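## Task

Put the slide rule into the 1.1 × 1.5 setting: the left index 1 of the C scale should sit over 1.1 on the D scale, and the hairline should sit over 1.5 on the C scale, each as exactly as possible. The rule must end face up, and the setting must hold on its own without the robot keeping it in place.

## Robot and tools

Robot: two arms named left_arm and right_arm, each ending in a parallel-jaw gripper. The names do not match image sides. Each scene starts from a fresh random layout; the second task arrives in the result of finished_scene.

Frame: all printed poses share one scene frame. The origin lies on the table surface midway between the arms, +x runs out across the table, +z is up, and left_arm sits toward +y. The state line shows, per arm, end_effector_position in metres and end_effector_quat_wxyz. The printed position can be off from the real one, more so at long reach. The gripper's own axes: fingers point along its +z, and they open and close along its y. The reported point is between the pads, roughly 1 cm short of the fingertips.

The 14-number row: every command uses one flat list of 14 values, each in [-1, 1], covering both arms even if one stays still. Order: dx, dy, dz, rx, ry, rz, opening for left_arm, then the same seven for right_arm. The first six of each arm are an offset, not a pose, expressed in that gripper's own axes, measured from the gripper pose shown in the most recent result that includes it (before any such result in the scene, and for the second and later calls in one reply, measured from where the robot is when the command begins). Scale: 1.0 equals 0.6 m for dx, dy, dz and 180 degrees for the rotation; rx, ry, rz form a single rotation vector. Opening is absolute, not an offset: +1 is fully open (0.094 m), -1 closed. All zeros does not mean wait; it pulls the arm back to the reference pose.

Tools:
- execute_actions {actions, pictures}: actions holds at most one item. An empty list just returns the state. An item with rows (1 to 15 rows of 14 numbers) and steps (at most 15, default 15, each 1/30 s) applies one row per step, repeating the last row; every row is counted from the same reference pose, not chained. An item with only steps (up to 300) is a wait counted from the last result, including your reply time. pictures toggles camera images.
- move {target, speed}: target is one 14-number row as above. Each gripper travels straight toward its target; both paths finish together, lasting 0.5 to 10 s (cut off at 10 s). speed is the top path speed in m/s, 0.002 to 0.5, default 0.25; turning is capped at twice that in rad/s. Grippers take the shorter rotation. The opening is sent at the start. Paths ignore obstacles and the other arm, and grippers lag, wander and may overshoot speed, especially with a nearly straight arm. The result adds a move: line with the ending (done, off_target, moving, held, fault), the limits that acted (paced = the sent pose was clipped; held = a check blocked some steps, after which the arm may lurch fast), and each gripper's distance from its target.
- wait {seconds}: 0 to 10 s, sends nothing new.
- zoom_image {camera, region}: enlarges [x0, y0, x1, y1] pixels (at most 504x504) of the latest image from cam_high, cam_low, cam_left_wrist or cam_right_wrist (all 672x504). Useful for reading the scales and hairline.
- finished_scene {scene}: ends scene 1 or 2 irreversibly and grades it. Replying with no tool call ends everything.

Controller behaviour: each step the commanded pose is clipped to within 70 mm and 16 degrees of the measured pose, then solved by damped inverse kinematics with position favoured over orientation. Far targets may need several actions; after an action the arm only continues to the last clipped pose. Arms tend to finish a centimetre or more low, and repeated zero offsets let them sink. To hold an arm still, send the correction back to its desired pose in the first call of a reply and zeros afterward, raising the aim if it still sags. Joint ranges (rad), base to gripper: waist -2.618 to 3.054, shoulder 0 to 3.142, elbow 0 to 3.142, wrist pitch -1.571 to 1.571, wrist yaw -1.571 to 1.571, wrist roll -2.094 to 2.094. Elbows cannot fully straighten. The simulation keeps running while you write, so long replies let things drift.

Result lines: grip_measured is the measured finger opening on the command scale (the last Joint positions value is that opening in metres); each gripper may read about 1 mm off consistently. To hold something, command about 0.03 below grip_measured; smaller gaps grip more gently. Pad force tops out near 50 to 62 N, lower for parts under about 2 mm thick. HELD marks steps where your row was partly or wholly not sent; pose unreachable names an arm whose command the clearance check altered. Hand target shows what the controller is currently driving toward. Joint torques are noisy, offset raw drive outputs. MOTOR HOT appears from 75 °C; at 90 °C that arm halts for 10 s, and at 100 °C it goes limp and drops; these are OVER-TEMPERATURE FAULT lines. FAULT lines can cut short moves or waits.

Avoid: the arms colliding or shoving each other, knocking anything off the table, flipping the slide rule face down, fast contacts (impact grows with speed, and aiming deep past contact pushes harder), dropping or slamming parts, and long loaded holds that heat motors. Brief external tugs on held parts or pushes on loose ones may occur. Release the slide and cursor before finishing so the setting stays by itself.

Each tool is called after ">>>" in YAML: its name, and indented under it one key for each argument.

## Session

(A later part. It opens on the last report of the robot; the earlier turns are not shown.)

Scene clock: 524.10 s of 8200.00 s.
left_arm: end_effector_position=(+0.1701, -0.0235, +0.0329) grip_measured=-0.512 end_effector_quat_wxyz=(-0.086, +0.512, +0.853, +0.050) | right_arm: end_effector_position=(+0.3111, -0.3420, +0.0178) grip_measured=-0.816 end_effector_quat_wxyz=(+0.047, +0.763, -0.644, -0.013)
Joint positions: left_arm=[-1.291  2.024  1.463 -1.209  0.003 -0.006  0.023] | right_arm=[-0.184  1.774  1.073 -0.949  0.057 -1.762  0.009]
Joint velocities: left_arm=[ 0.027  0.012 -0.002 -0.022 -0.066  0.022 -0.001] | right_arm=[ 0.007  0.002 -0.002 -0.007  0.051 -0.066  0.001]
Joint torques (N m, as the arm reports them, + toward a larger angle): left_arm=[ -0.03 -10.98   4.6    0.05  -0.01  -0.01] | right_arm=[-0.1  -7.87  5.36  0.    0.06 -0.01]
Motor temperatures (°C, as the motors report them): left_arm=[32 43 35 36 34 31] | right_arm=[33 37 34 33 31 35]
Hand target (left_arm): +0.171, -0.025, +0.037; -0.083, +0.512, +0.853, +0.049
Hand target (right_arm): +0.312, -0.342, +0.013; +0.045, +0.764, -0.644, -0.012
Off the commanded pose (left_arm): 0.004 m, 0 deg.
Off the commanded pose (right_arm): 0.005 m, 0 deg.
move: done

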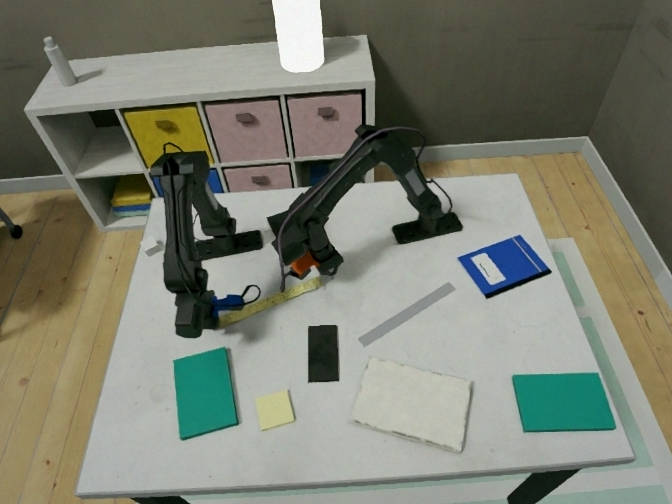

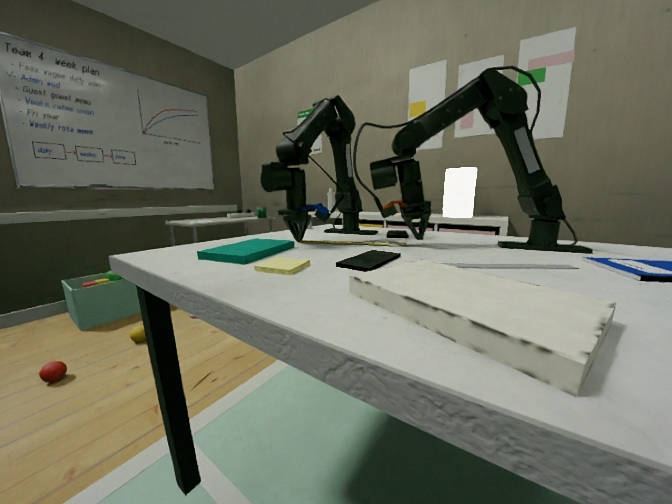

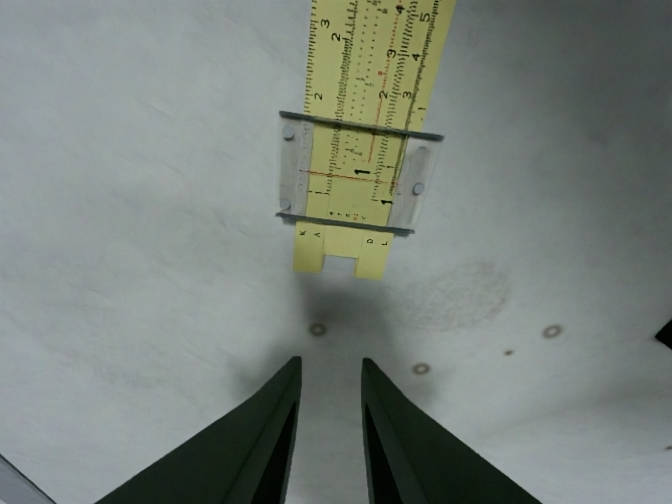

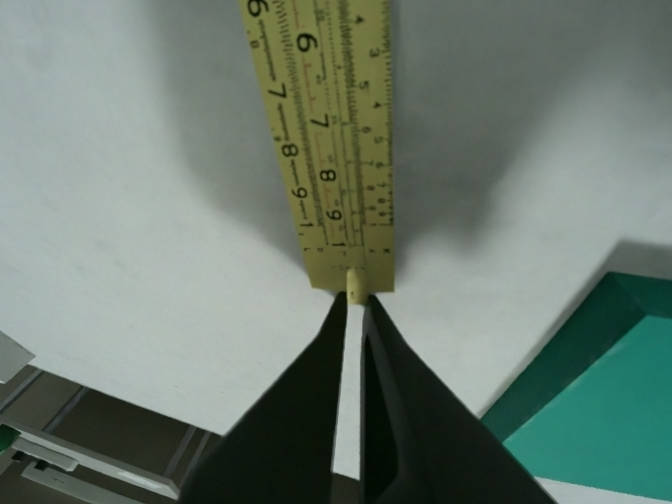

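>>> move:
  target: [0,0,-0.006,0,0,0,-0.51,0,0.004,0,0,0,0,-0.44]
  speed: 0.01

>>> move:
  target: [0,0,-0.006,0,0,0,-0.51,0.004,0,0.025,0,0,0,-0.44]
  speed: 0.01

>>> zoom_image:
  camera: "cam_right_wrist"
  region: [290,240,430,380]

Scene clock: 529.07 s of 8200.00 s.
left_arm: end_effector_position=(+0.1697, -0.0227, +0.0331) grip_measured=-0.512 end_effector_quat_wxyz=(-0.087, +0.512, +0.853, +0.051) | right_arm: end_effector_position=(+0.3122, -0.3420, +0.0177) grip_measured=-0.443 end_effector_quat_wxyz=(+0.046, +0.763, -0.644, -0.011)
Joint positions: left_arm=[-1.291  2.024  1.463 -1.212  0.003 -0.006  0.023] | right_arm=[-0.184  1.774  1.073 -0.945  0.057 -1.762  0.026]
Joint velocities: left_arm=[-0.017 -0.027 -0.012  0.007 -0.007  0.007 -0.   ] | right_arm=[ 0.002 -0.002  0.002  0.022  0.007 -0.037 -0.001]
Joint torques (N m, as the arm reports them, + toward a larger angle): left_arm=[  0.05 -10.94   4.43   0.06   0.    -0.01] | right_arm=[-0.16 -9.35  5.5  -0.3   0.04  0.  ]
Motor temperatures (°C, as the motors report them): left_arm=[32 43 35 36 34 31] | right_arm=[33 37 34 33 31 35]
Hand target (left_arm): +0.170, -0.024, +0.036; -0.086, +0.512, +0.853, +0.050
Hand target (right_arm): +0.309, -0.342, +0.018; +0.047, +0.763, -0.644, -0.013
Off the commanded pose (left_arm): 0.004 m, 0 deg.
Off the commanded pose (right_arm): 0.003 m, 0 deg.
After step 90, 1.27 s passed at rest.
move: done

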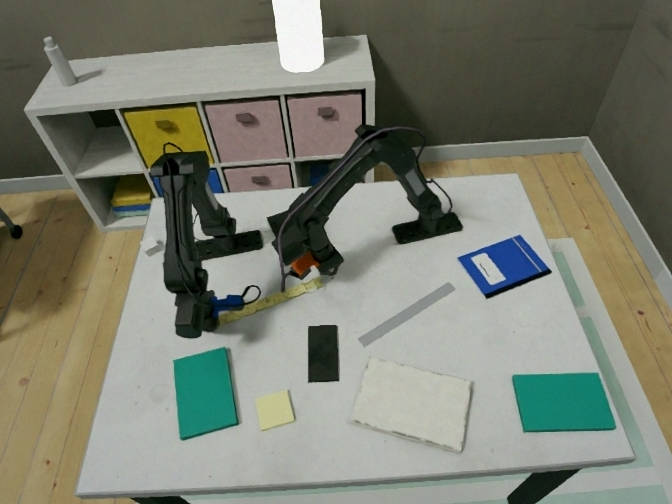

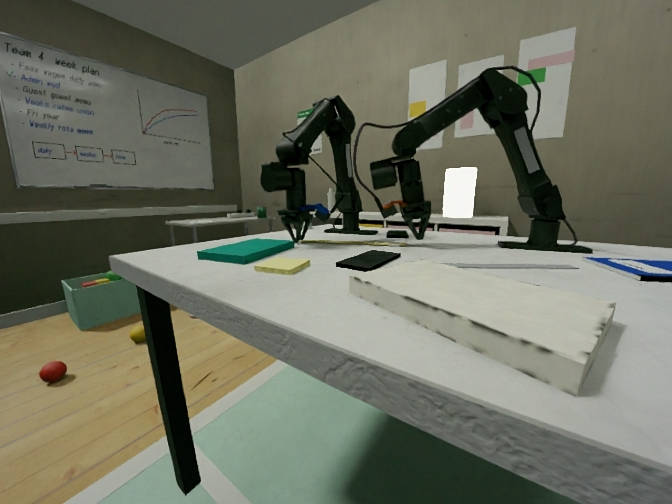

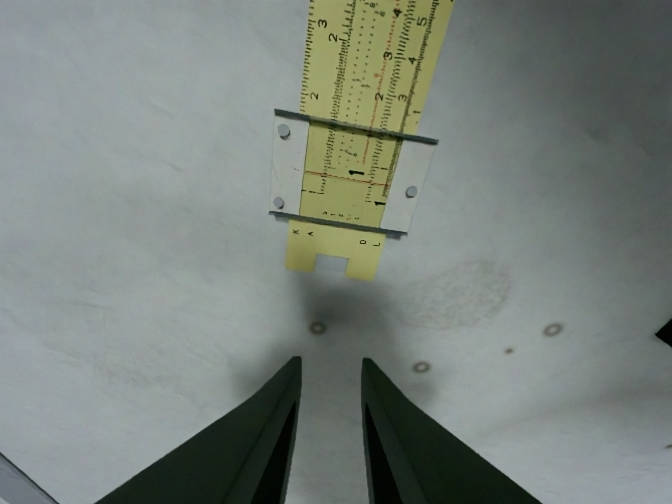

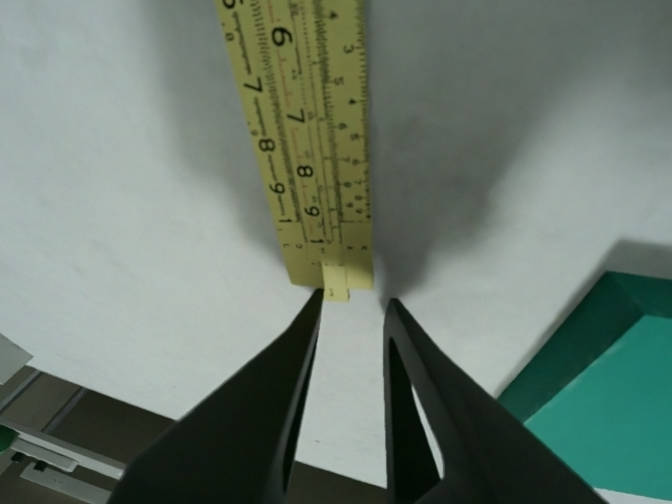

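Scene clock: 530.80 s of 8200.00 s.
left_arm: end_effector_position=(+0.1694, -0.0221, +0.0333) grip_measured=-0.512 end_effector_quat_wxyz=(-0.088, +0.512, +0.853, +0.052) | right_arm: end_effector_position=(+0.3125, -0.3421, +0.0171) grip_measured=-0.442 end_effector_quat_wxyz=(+0.045, +0.764, -0.644, -0.010)
Joint positions: left_arm=[-1.291  2.024  1.463 -1.215  0.003 -0.006  0.023] | right_arm=[-0.184  1.774  1.071 -0.94   0.057 -1.762  0.026]
Joint velocities: left_arm=[ 0.012 -0.017 -0.017 -0.022 -0.007 -0.007  0.001] | right_arm=[-0.012 -0.007 -0.012 -0.081  0.081  0.022 -0.   ]
Joint torques (N m, as the arm reports them, + toward a larger angle): left_arm=[  0.02 -11.     4.36   0.01   0.03  -0.01] | right_arm=[-0.95 -6.68  3.22  0.31  0.01 -0.05]
Motor temperatures (°C, as the motors report them): left_arm=[32 43 35 36 34 31] | right_arm=[33 37 34 34 31 35]
Hand target (left_arm): +0.170, -0.023, +0.037; -0.087, +0.512, +0.853, +0.051
Hand target (right_arm): +0.311, -0.345, +0.004; +0.046, +0.763, -0.644, -0.011
Off the commanded pose (left_arm): 0.004 m, 0 deg.
Off the commanded pose (right_arm): 0.015 m, 0 deg.
move: off_target (right_arm)

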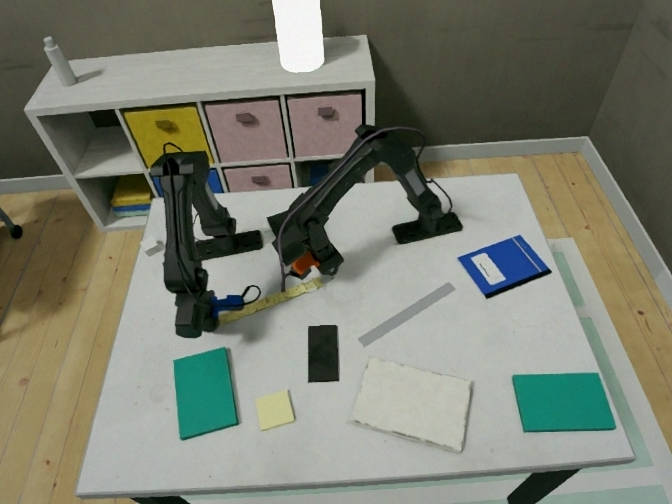

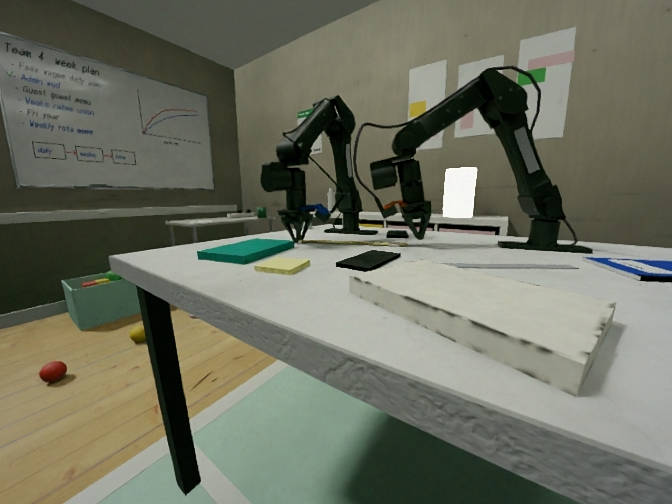

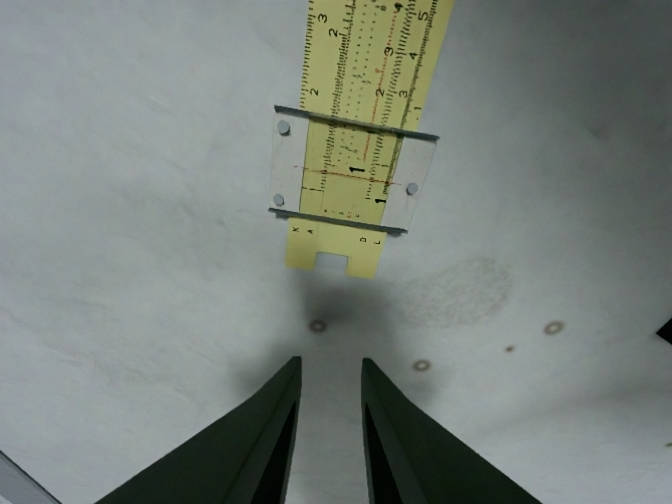

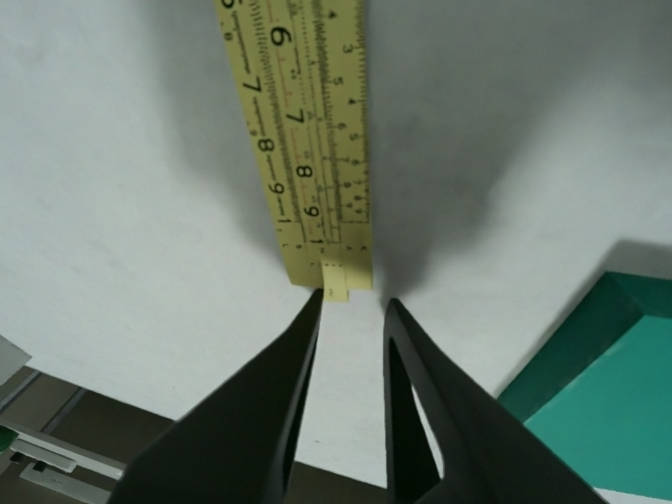

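Region (290, 240, 430, 380) of cam_right_wrist's 672x504 image, scaled by 3.600, with more detail than that image has.

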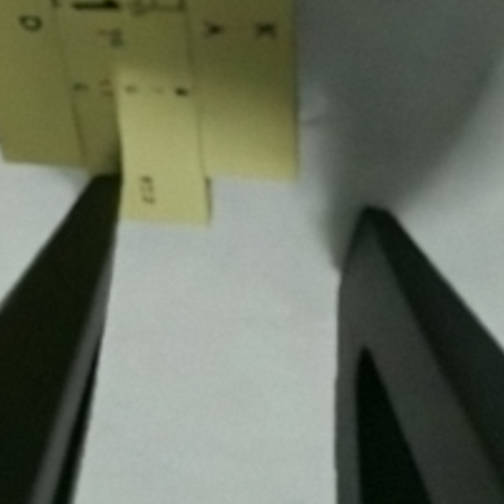

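>>> move:
  target: [0,0,-0.006,0,0,0,-0.51,0,0,-0.018,0,0,0,-0.44]
  speed: 0.015

>>> move:
  target: [0,0,-0.006,0,0,0,-0.51,0.003,0.022,-0.004,0,0,0,-0.44]
  speed: 0.015

Scene clock: 534.37 s of 8200.00 s.
left_arm: end_effector_position=(+0.1690, -0.0214, +0.0334) grip_measured=-0.512 end_effector_quat_wxyz=(-0.090, +0.512, +0.853, +0.053) | right_arm: end_effector_position=(+0.3121, -0.3420, +0.0177) grip_measured=-0.442 end_effector_quat_wxyz=(+0.045, +0.764, -0.644, -0.010)
Joint positions: left_arm=[-1.291  2.024  1.463 -1.218  0.003 -0.006  0.023] | right_arm=[-0.184  1.772  1.071 -0.942  0.057 -1.762  0.026]
Joint velocities: left_arm=[-0.002  0.007 -0.002  0.007 -0.066  0.051  0.001] | right_arm=[ 0.012 -0.002  0.022  0.022 -0.022  0.007 -0.   ]
Joint torques (N m, as the arm reports them, + toward a larger angle): left_arm=[  0.11 -10.84   4.27   0.05   0.02  -0.04] | right_arm=[ 0.13 -9.99  9.21 -0.55  0.07  0.05]
Motor temperatures (°C, as the motors report them): left_arm=[32 43 35 36 34 31] | right_arm=[33 37 34 34 31 35]
Hand target (left_arm): +0.170, -0.023, +0.037; -0.088, +0.512, +0.853, +0.052
Hand target (right_arm): +0.313, -0.341, +0.028; +0.045, +0.764, -0.644, -0.010
Off the commanded pose (left_arm): 0.004 m, 0 deg.
Off the commanded pose (right_arm): 0.010 m, 0 deg.
move: done

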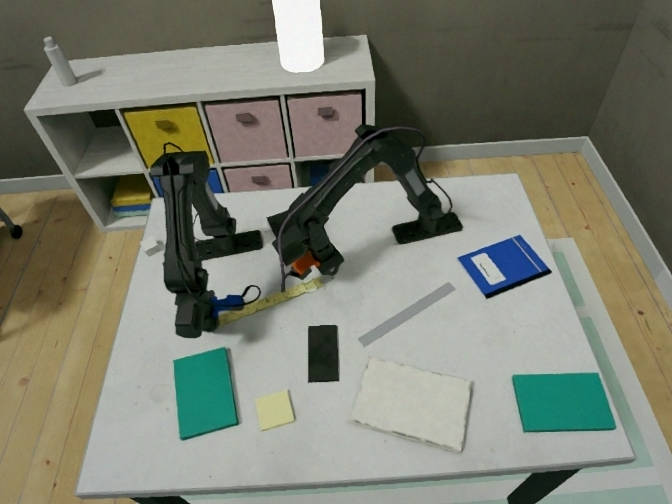

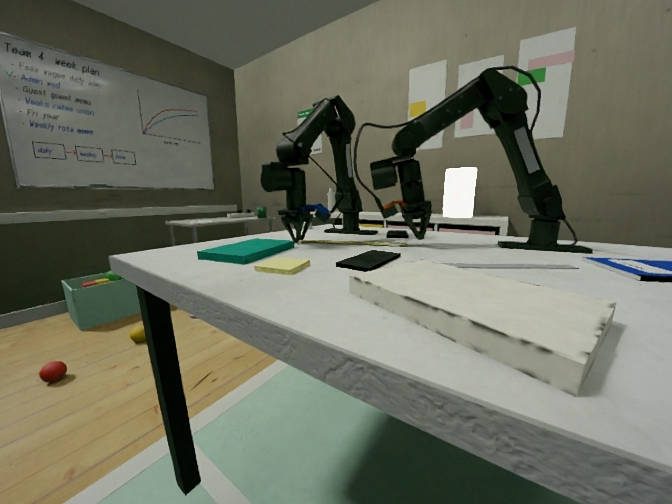

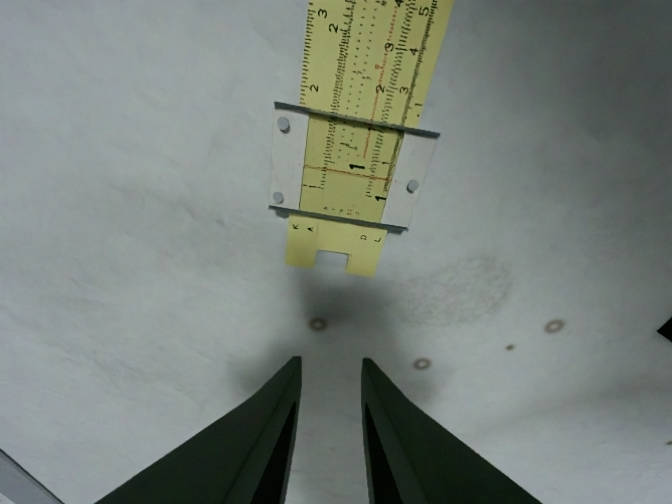

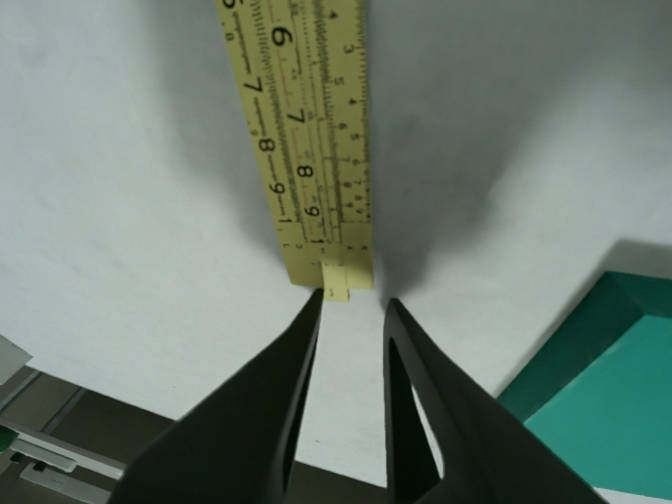

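Scene clock: 535.50 s of 8200.00 s.
left_arm: end_effector_position=(+0.1686, -0.0207, +0.0336) grip_measured=-0.512 end_effector_quat_wxyz=(-0.091, +0.512, +0.853, +0.054) | right_arm: end_effector_position=(+0.3054, -0.3432, +0.0196) grip_measured=-0.442 end_effector_quat_wxyz=(+0.044, +0.763, -0.645, -0.009)
Joint positions: left_arm=[-1.291  2.024  1.463 -1.222  0.003 -0.006  0.023] | right_arm=[-0.189  1.743  1.044 -0.942  0.057 -1.765  0.026]
Joint velocities: left_arm=[-0.032 -0.002 -0.012  0.051 -0.066 -0.051 -0.   ] | right_arm=[-0.002  0.017  0.007 -0.066 -0.022  0.022  0.   ]
Joint torques (N m, as the arm reports them, + toward a larger angle): left_arm=[  0.04 -10.8    4.37  -0.01   0.02   0.  ] | right_arm=[ -0.84 -10.21   4.95  -0.25   0.04  -0.13]
Motor temperatures (°C, as the motors report them): left_arm=[32 43 35 36 34 31] | right_arm=[33 37 34 34 31 35]
Hand target (left_arm): +0.169, -0.022, +0.037; -0.090, +0.512, +0.853, +0.053
Hand target (right_arm): +0.300, -0.346, +0.021; +0.045, +0.764, -0.644, -0.010
Off the commanded pose (left_arm): 0.004 m, 0 deg.
Off the commanded pose (right_arm): 0.007 m, 0 deg.
move: done

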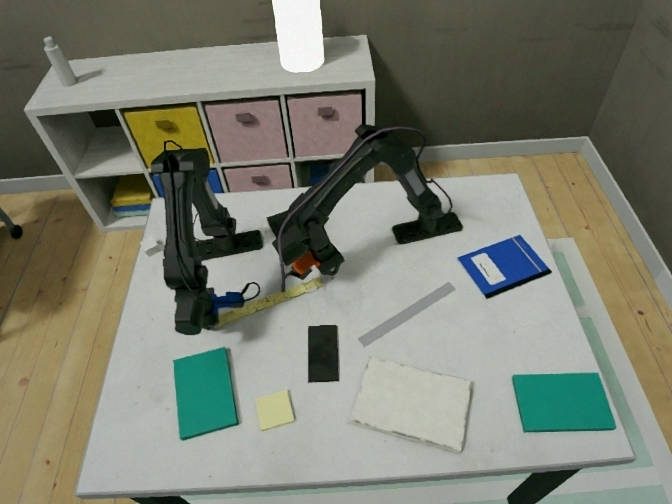

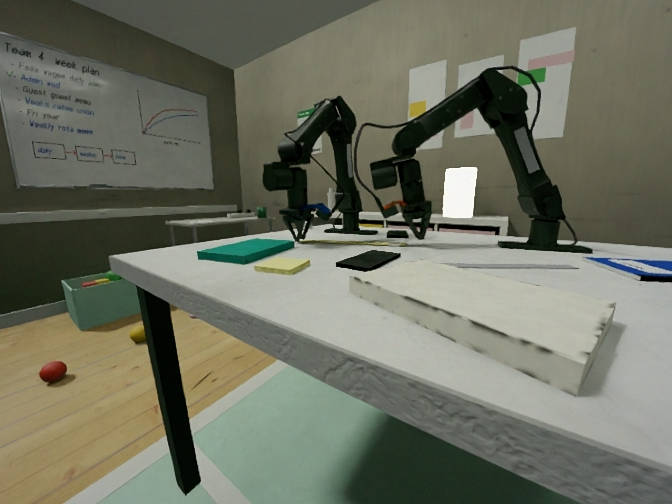

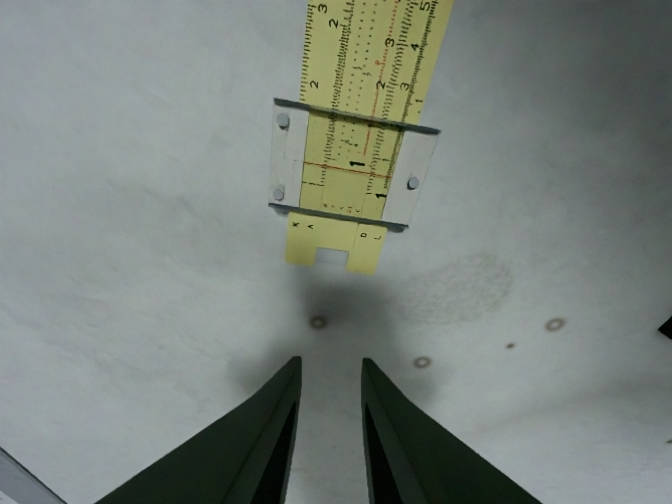

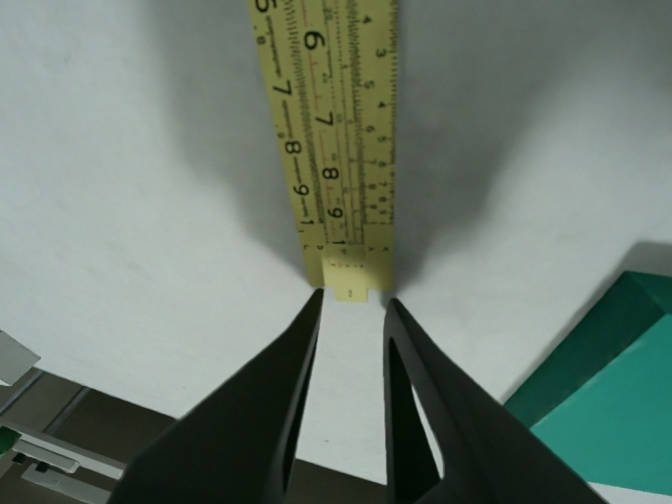

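>>> move:
  target: [0,0,-0.006,0,0,0,-0.51,0.004,0,0.028,0,0,0,-0.44]
  speed: 0.01

>>> zoom_image:
  camera: "cam_right_wrist"
  region: [290,240,430,380]

Scene clock: 541.63 s of 8200.00 s.
left_arm: end_effector_position=(+0.1683, -0.0200, +0.0338) grip_measured=-0.512 end_effector_quat_wxyz=(-0.092, +0.512, +0.852, +0.055) | right_arm: end_effector_position=(+0.3116, -0.3434, +0.0174) grip_measured=-0.442 end_effector_quat_wxyz=(+0.037, +0.763, -0.645, -0.000)
Joint positions: left_arm=[-1.291  2.024  1.463 -1.225  0.003 -0.006  0.023] | right_arm=[-0.189  1.747  1.041 -0.911  0.057 -1.766  0.026]
Joint velocities: left_arm=[-0.002  0.002 -0.017  0.022 -0.081 -0.081 -0.   ] | right_arm=[-0.027  0.007 -0.022 -0.051 -0.051  0.037 -0.   ]
Joint torques (N m, as the arm reports them, + toward a larger angle): left_arm=[  0.04 -10.9    4.4    0.04   0.05  -0.05] | right_arm=[-1.03 -6.57  2.98  0.18  0.08 -0.1 ]
Motor temperatures (°C, as the motors report them): left_arm=[32 43 35 36 34 31] | right_arm=[33 37 34 34 31 35]
Hand target (left_arm): +0.169, -0.021, +0.037; -0.091, +0.512, +0.853, +0.054
Hand target (right_arm): +0.304, -0.347, +0.004; +0.044, +0.763, -0.645, -0.009
Off the commanded pose (left_arm): 0.004 m, 0 deg.
Off the commanded pose (right_arm): 0.016 m, 1 deg.
After step 90, 1.20 s passed at rest.
move: off_target (right_arm)

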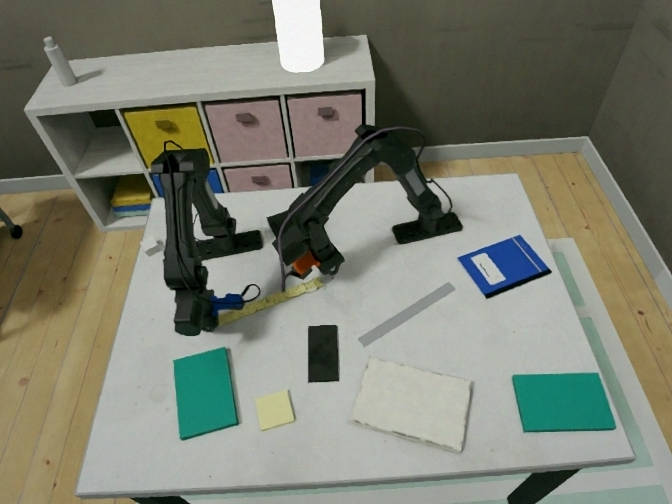

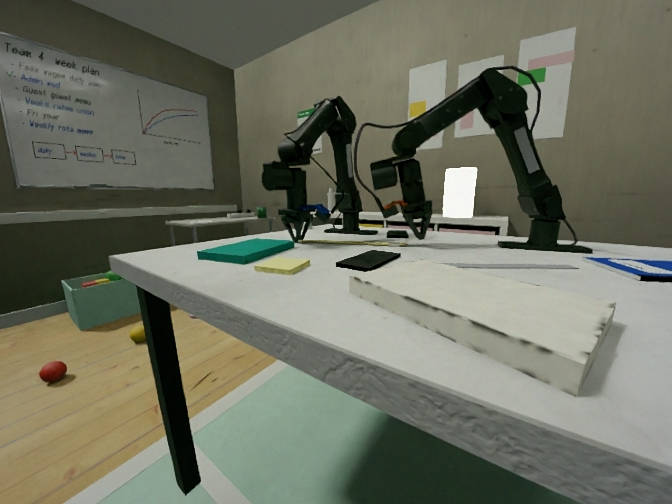

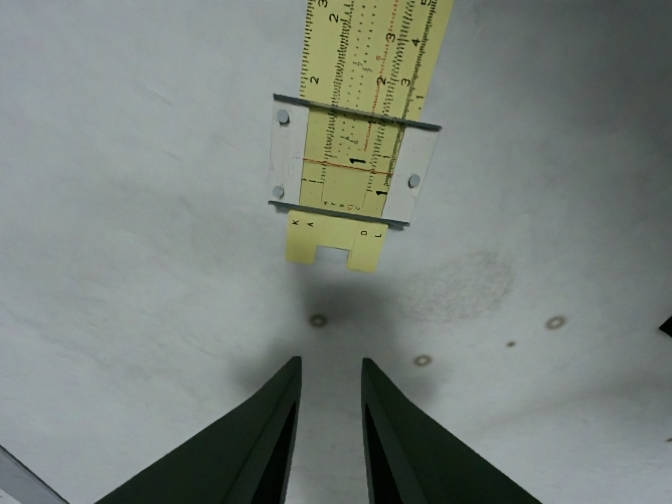

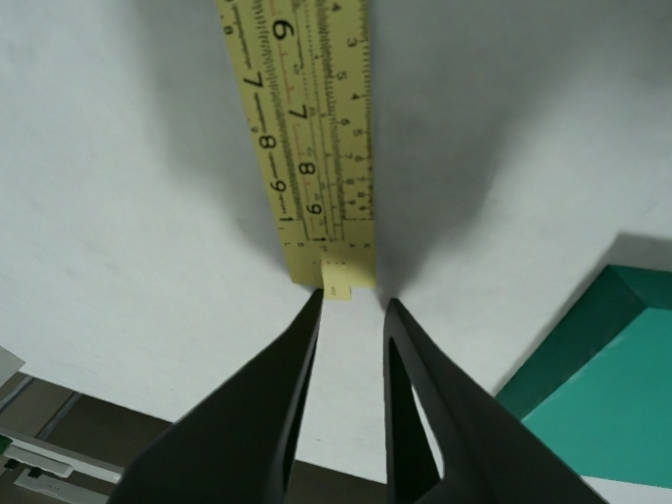

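Region (290, 240, 430, 380) of cam_right_wrist's 672x504 image, scaled by 3.600, with more detail than that image has.

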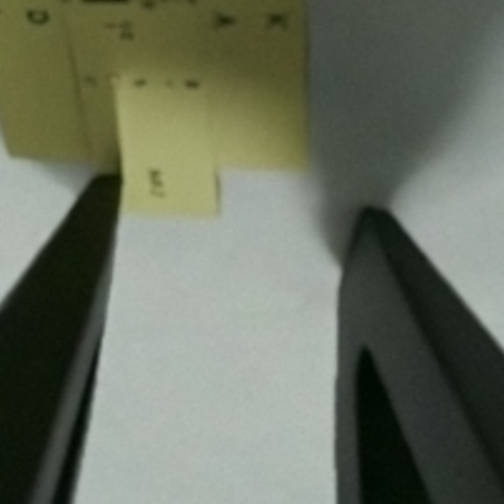

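>>> move:
  target: [0,0,-0.006,0,0,0,-0.51,0,0,0.004,0,0,0,-0.66]
  speed: 0.01

>>> zoom_image:
  camera: "cam_right_wrist"
  region: [290,240,430,380]

Scene clock: 548.87 s of 8200.00 s.
left_arm: end_effector_position=(+0.1680, -0.0194, +0.0339) grip_measured=-0.512 end_effector_quat_wxyz=(-0.094, +0.512, +0.852, +0.055) | right_arm: end_effector_position=(+0.3080, -0.3440, +0.0176) grip_measured=-0.657 end_effector_quat_wxyz=(+0.043, +0.763, -0.644, -0.004)
Joint positions: left_arm=[-1.291  2.024  1.463 -1.228  0.003 -0.006  0.023] | right_arm=[-0.189  1.747  1.041 -0.925  0.061 -1.767  0.016]
Joint velocities: left_arm=[-0.017 -0.007  0.002 -0.051  0.037 -0.051 -0.001] | right_arm=[-0.002  0.002  0.012  0.022  0.022 -0.007  0.   ]
Joint torques (N m, as the arm reports them, + toward a larger angle): left_arm=[  0.08 -10.85   4.39   0.03  -0.03   0.01] | right_arm=[-0.12 -8.07  6.01  0.04  0.02  0.07]
Motor temperatures (°C, as the motors report them): left_arm=[32 43 35 36 34 31] | right_arm=[33 37 34 34 31 35]
Hand target (left_arm): +0.169, -0.021, +0.037; -0.092, +0.512, +0.852, +0.055
Hand target (right_arm): +0.311, -0.344, +0.015; +0.037, +0.763, -0.645, -0.000
Off the commanded pose (left_arm): 0.004 m, 0 deg.
Off the commanded pose (right_arm): 0.004 m, 1 deg.
After step 90, 3.53 s passed at rest.
move: done

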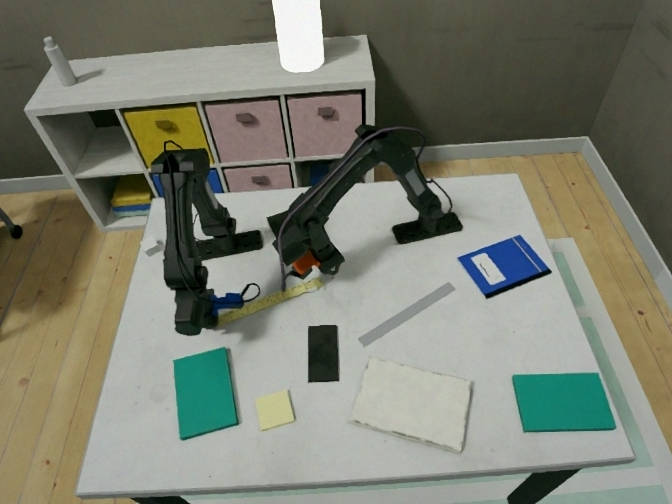

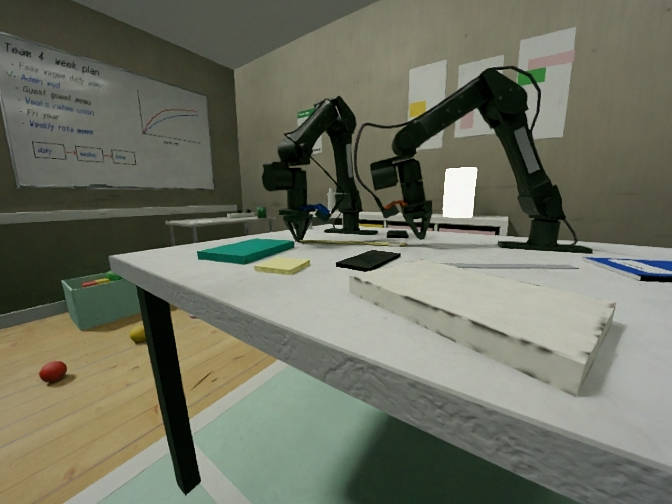

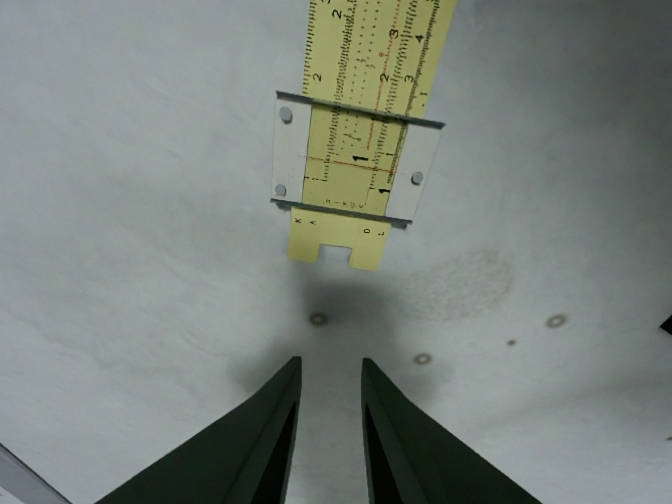

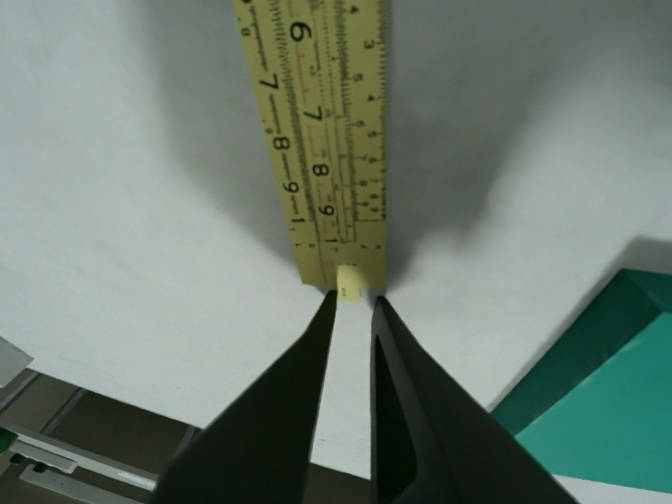

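Region (290, 240, 430, 380) of cam_right_wrist's 672x504 image, scaled by 3.600, with more detail than that image has.

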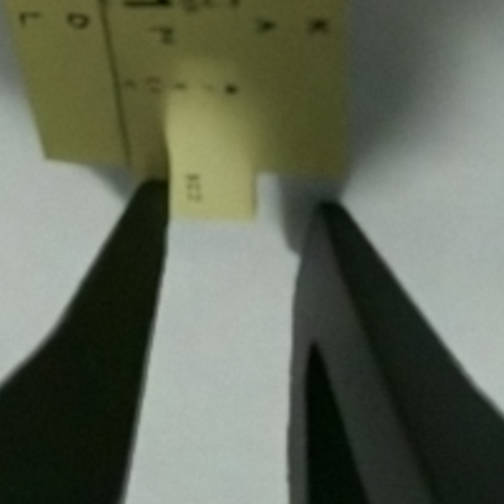

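>>> execute_actions:
  actions: []

Scene clock: 560.77 s of 8200.00 s.
left_arm: end_effector_position=(+0.1679, -0.0193, +0.0339) grip_measured=-0.512 end_effector_quat_wxyz=(-0.094, +0.512, +0.852, +0.055) | right_arm: end_effector_position=(+0.3080, -0.3440, +0.0176) grip_measured=-0.657 end_effector_quat_wxyz=(+0.043, +0.763, -0.644, -0.004)
Joint positions: left_arm=[-1.291  2.024  1.463 -1.228  0.003 -0.006  0.023] | right_arm=[-0.189  1.747  1.041 -0.925  0.061 -1.767  0.016]
Joint velocities: left_arm=[-0.032  0.002  0.002 -0.051 -0.022 -0.007 -0.   ] | right_arm=[ 0.017  0.022 -0.022  0.007 -0.022 -0.037 -0.001]
Joint torques (N m, as the arm reports them, + toward a larger angle): left_arm=[  0.07 -10.88   4.34   0.03   0.03  -0.02] | right_arm=[ 0.2  -8.09  6.07  0.01  0.04  0.04]
Motor temperatures (°C, as the motors report them): left_arm=[32 43 35 36 34 31] | right_arm=[33 37 34 34 31 35]
Hand target (left_arm): +0.169, -0.021, +0.037; -0.092, +0.512, +0.852, +0.054
Hand target (right_arm): +0.311, -0.344, +0.015; +0.037, +0.763, -0.645, -0.000
Off the commanded pose (left_arm): 0.004 m, 0 deg.
Off the commanded pose (right_arm): 0.004 m, 1 deg.
Steps of this call (steps 1 to 90: nothing new was sent; then 8.90 s passed at rest). Readings (end_effector_position):
1: left_arm (+0.1680, -0.0194, +0.0339) | right_arm (+0.3080, -0.3440, +0.0176)
2: left_arm (+0.1679, -0.0193, +0.0339) | right_arm (+0.3080, -0.3440, +0.0176)
4: left_arm (+0.1679, -0.0193, +0.0339) | right_arm (+0.3080, -0.3440, +0.0176)
8: left_arm (+0.1679, -0.0193, +0.0339) | right_arm (+0.3080, -0.3440, +0.0176)
90: the state above

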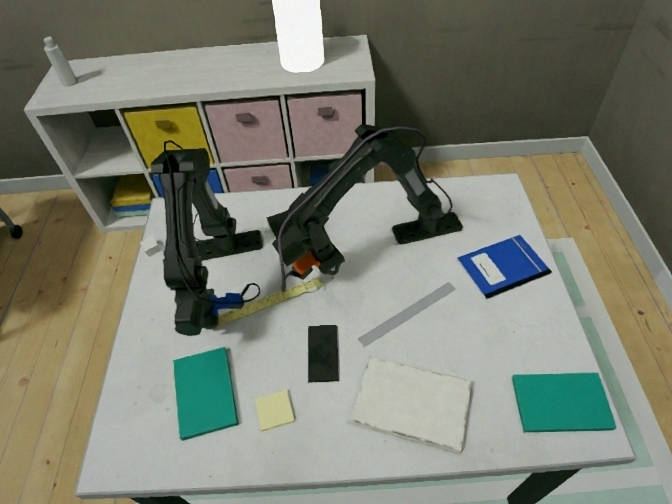

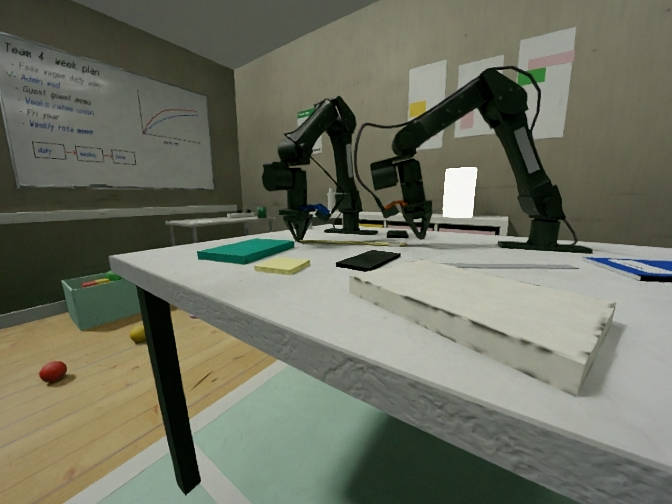

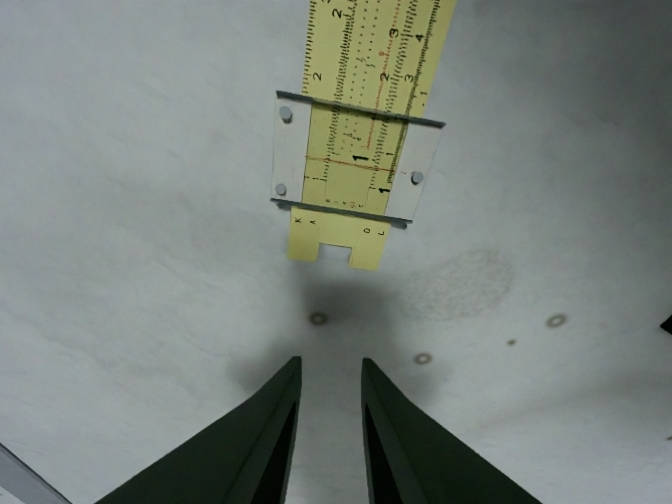

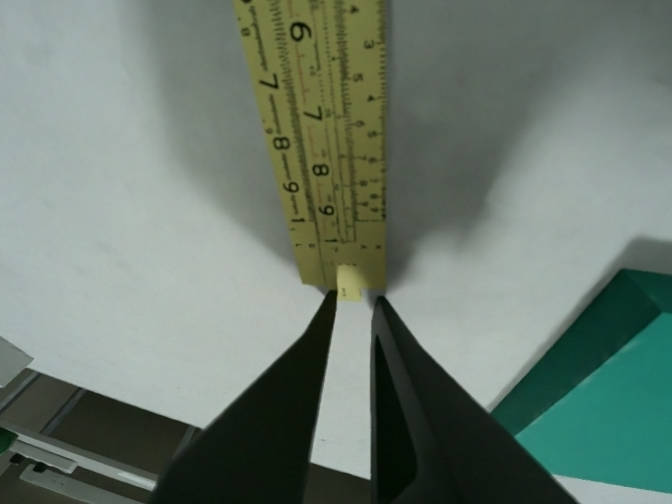

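>>> move:
  target: [0,-0.015,0,0,-0.04,0.035,-0.51, 0,0,-0.003,0,0,0,-0.66]
  speed: 0.05

Scene clock: 569.80 s of 8200.00 s.
left_arm: end_effector_position=(+0.1623, -0.0179, +0.0255) grip_measured=-0.512 end_effector_quat_wxyz=(-0.058, +0.551, +0.832, +0.031) | right_arm: end_effector_position=(+0.3079, -0.3441, +0.0176) grip_measured=-0.657 end_effector_quat_wxyz=(+0.043, +0.763, -0.644, -0.005)
Joint positions: left_arm=[-1.305  1.942  1.324 -1.086  0.003  0.07   0.023] | right_arm=[-0.189  1.747  1.041 -0.926  0.062 -1.767  0.016]
Joint velocities: left_arm=[-0.012  0.012 -0.022  0.066  0.007 -0.007  0.   ] | right_arm=[-0.012 -0.002 -0.022  0.022 -0.007 -0.066  0.   ]
Joint torques (N m, as the arm reports them, + toward a larger angle): left_arm=[ -1.04 -12.71   2.94   0.4    0.1    0.02] | right_arm=[ 0.04 -8.67  6.84 -0.24  0.07 -0.02]
Motor temperatures (°C, as the motors report them): left_arm=[32 43 35 36 34 31] | right_arm=[33 37 34 34 31 35]
Hand target (left_arm): +0.160, -0.024, +0.034; -0.043, +0.560, +0.827, +0.019
Hand target (right_arm): +0.308, -0.344, +0.019; +0.043, +0.763, -0.644, -0.004
Off the commanded pose (left_arm): 0.010 m, 3 deg.
Off the commanded pose (right_arm): 0.002 m, 0 deg.
After step 90, 4.07 s passed at rest.
move: off_target (left_arm)

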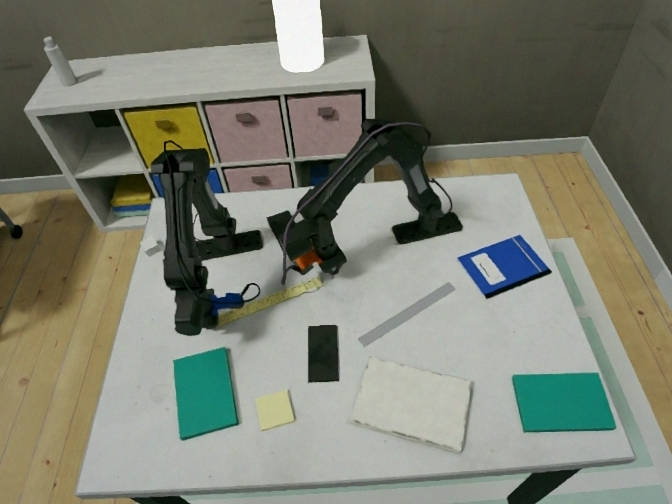

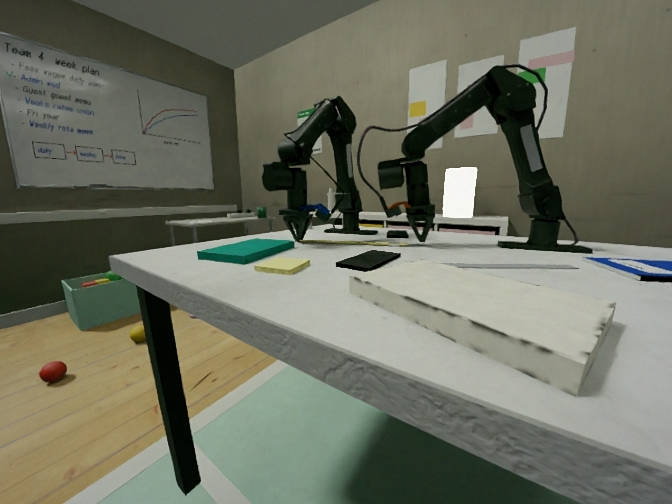

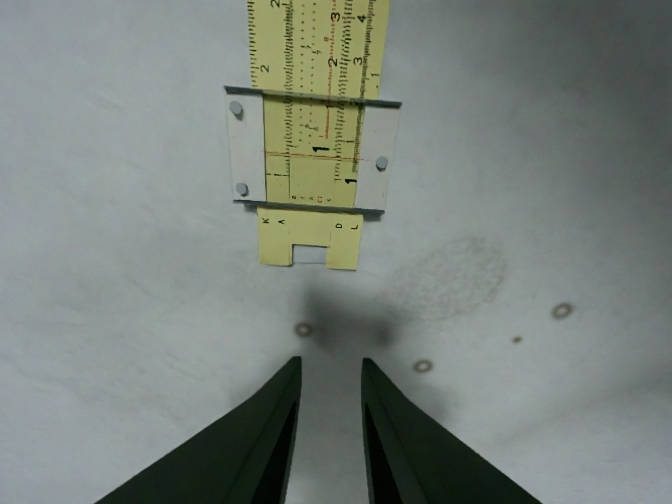

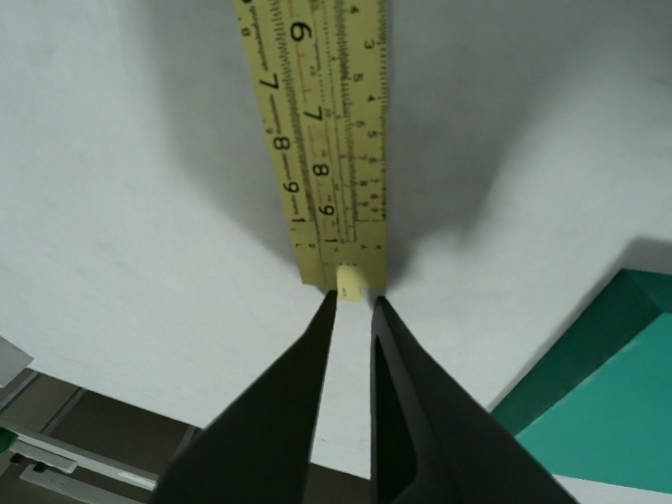

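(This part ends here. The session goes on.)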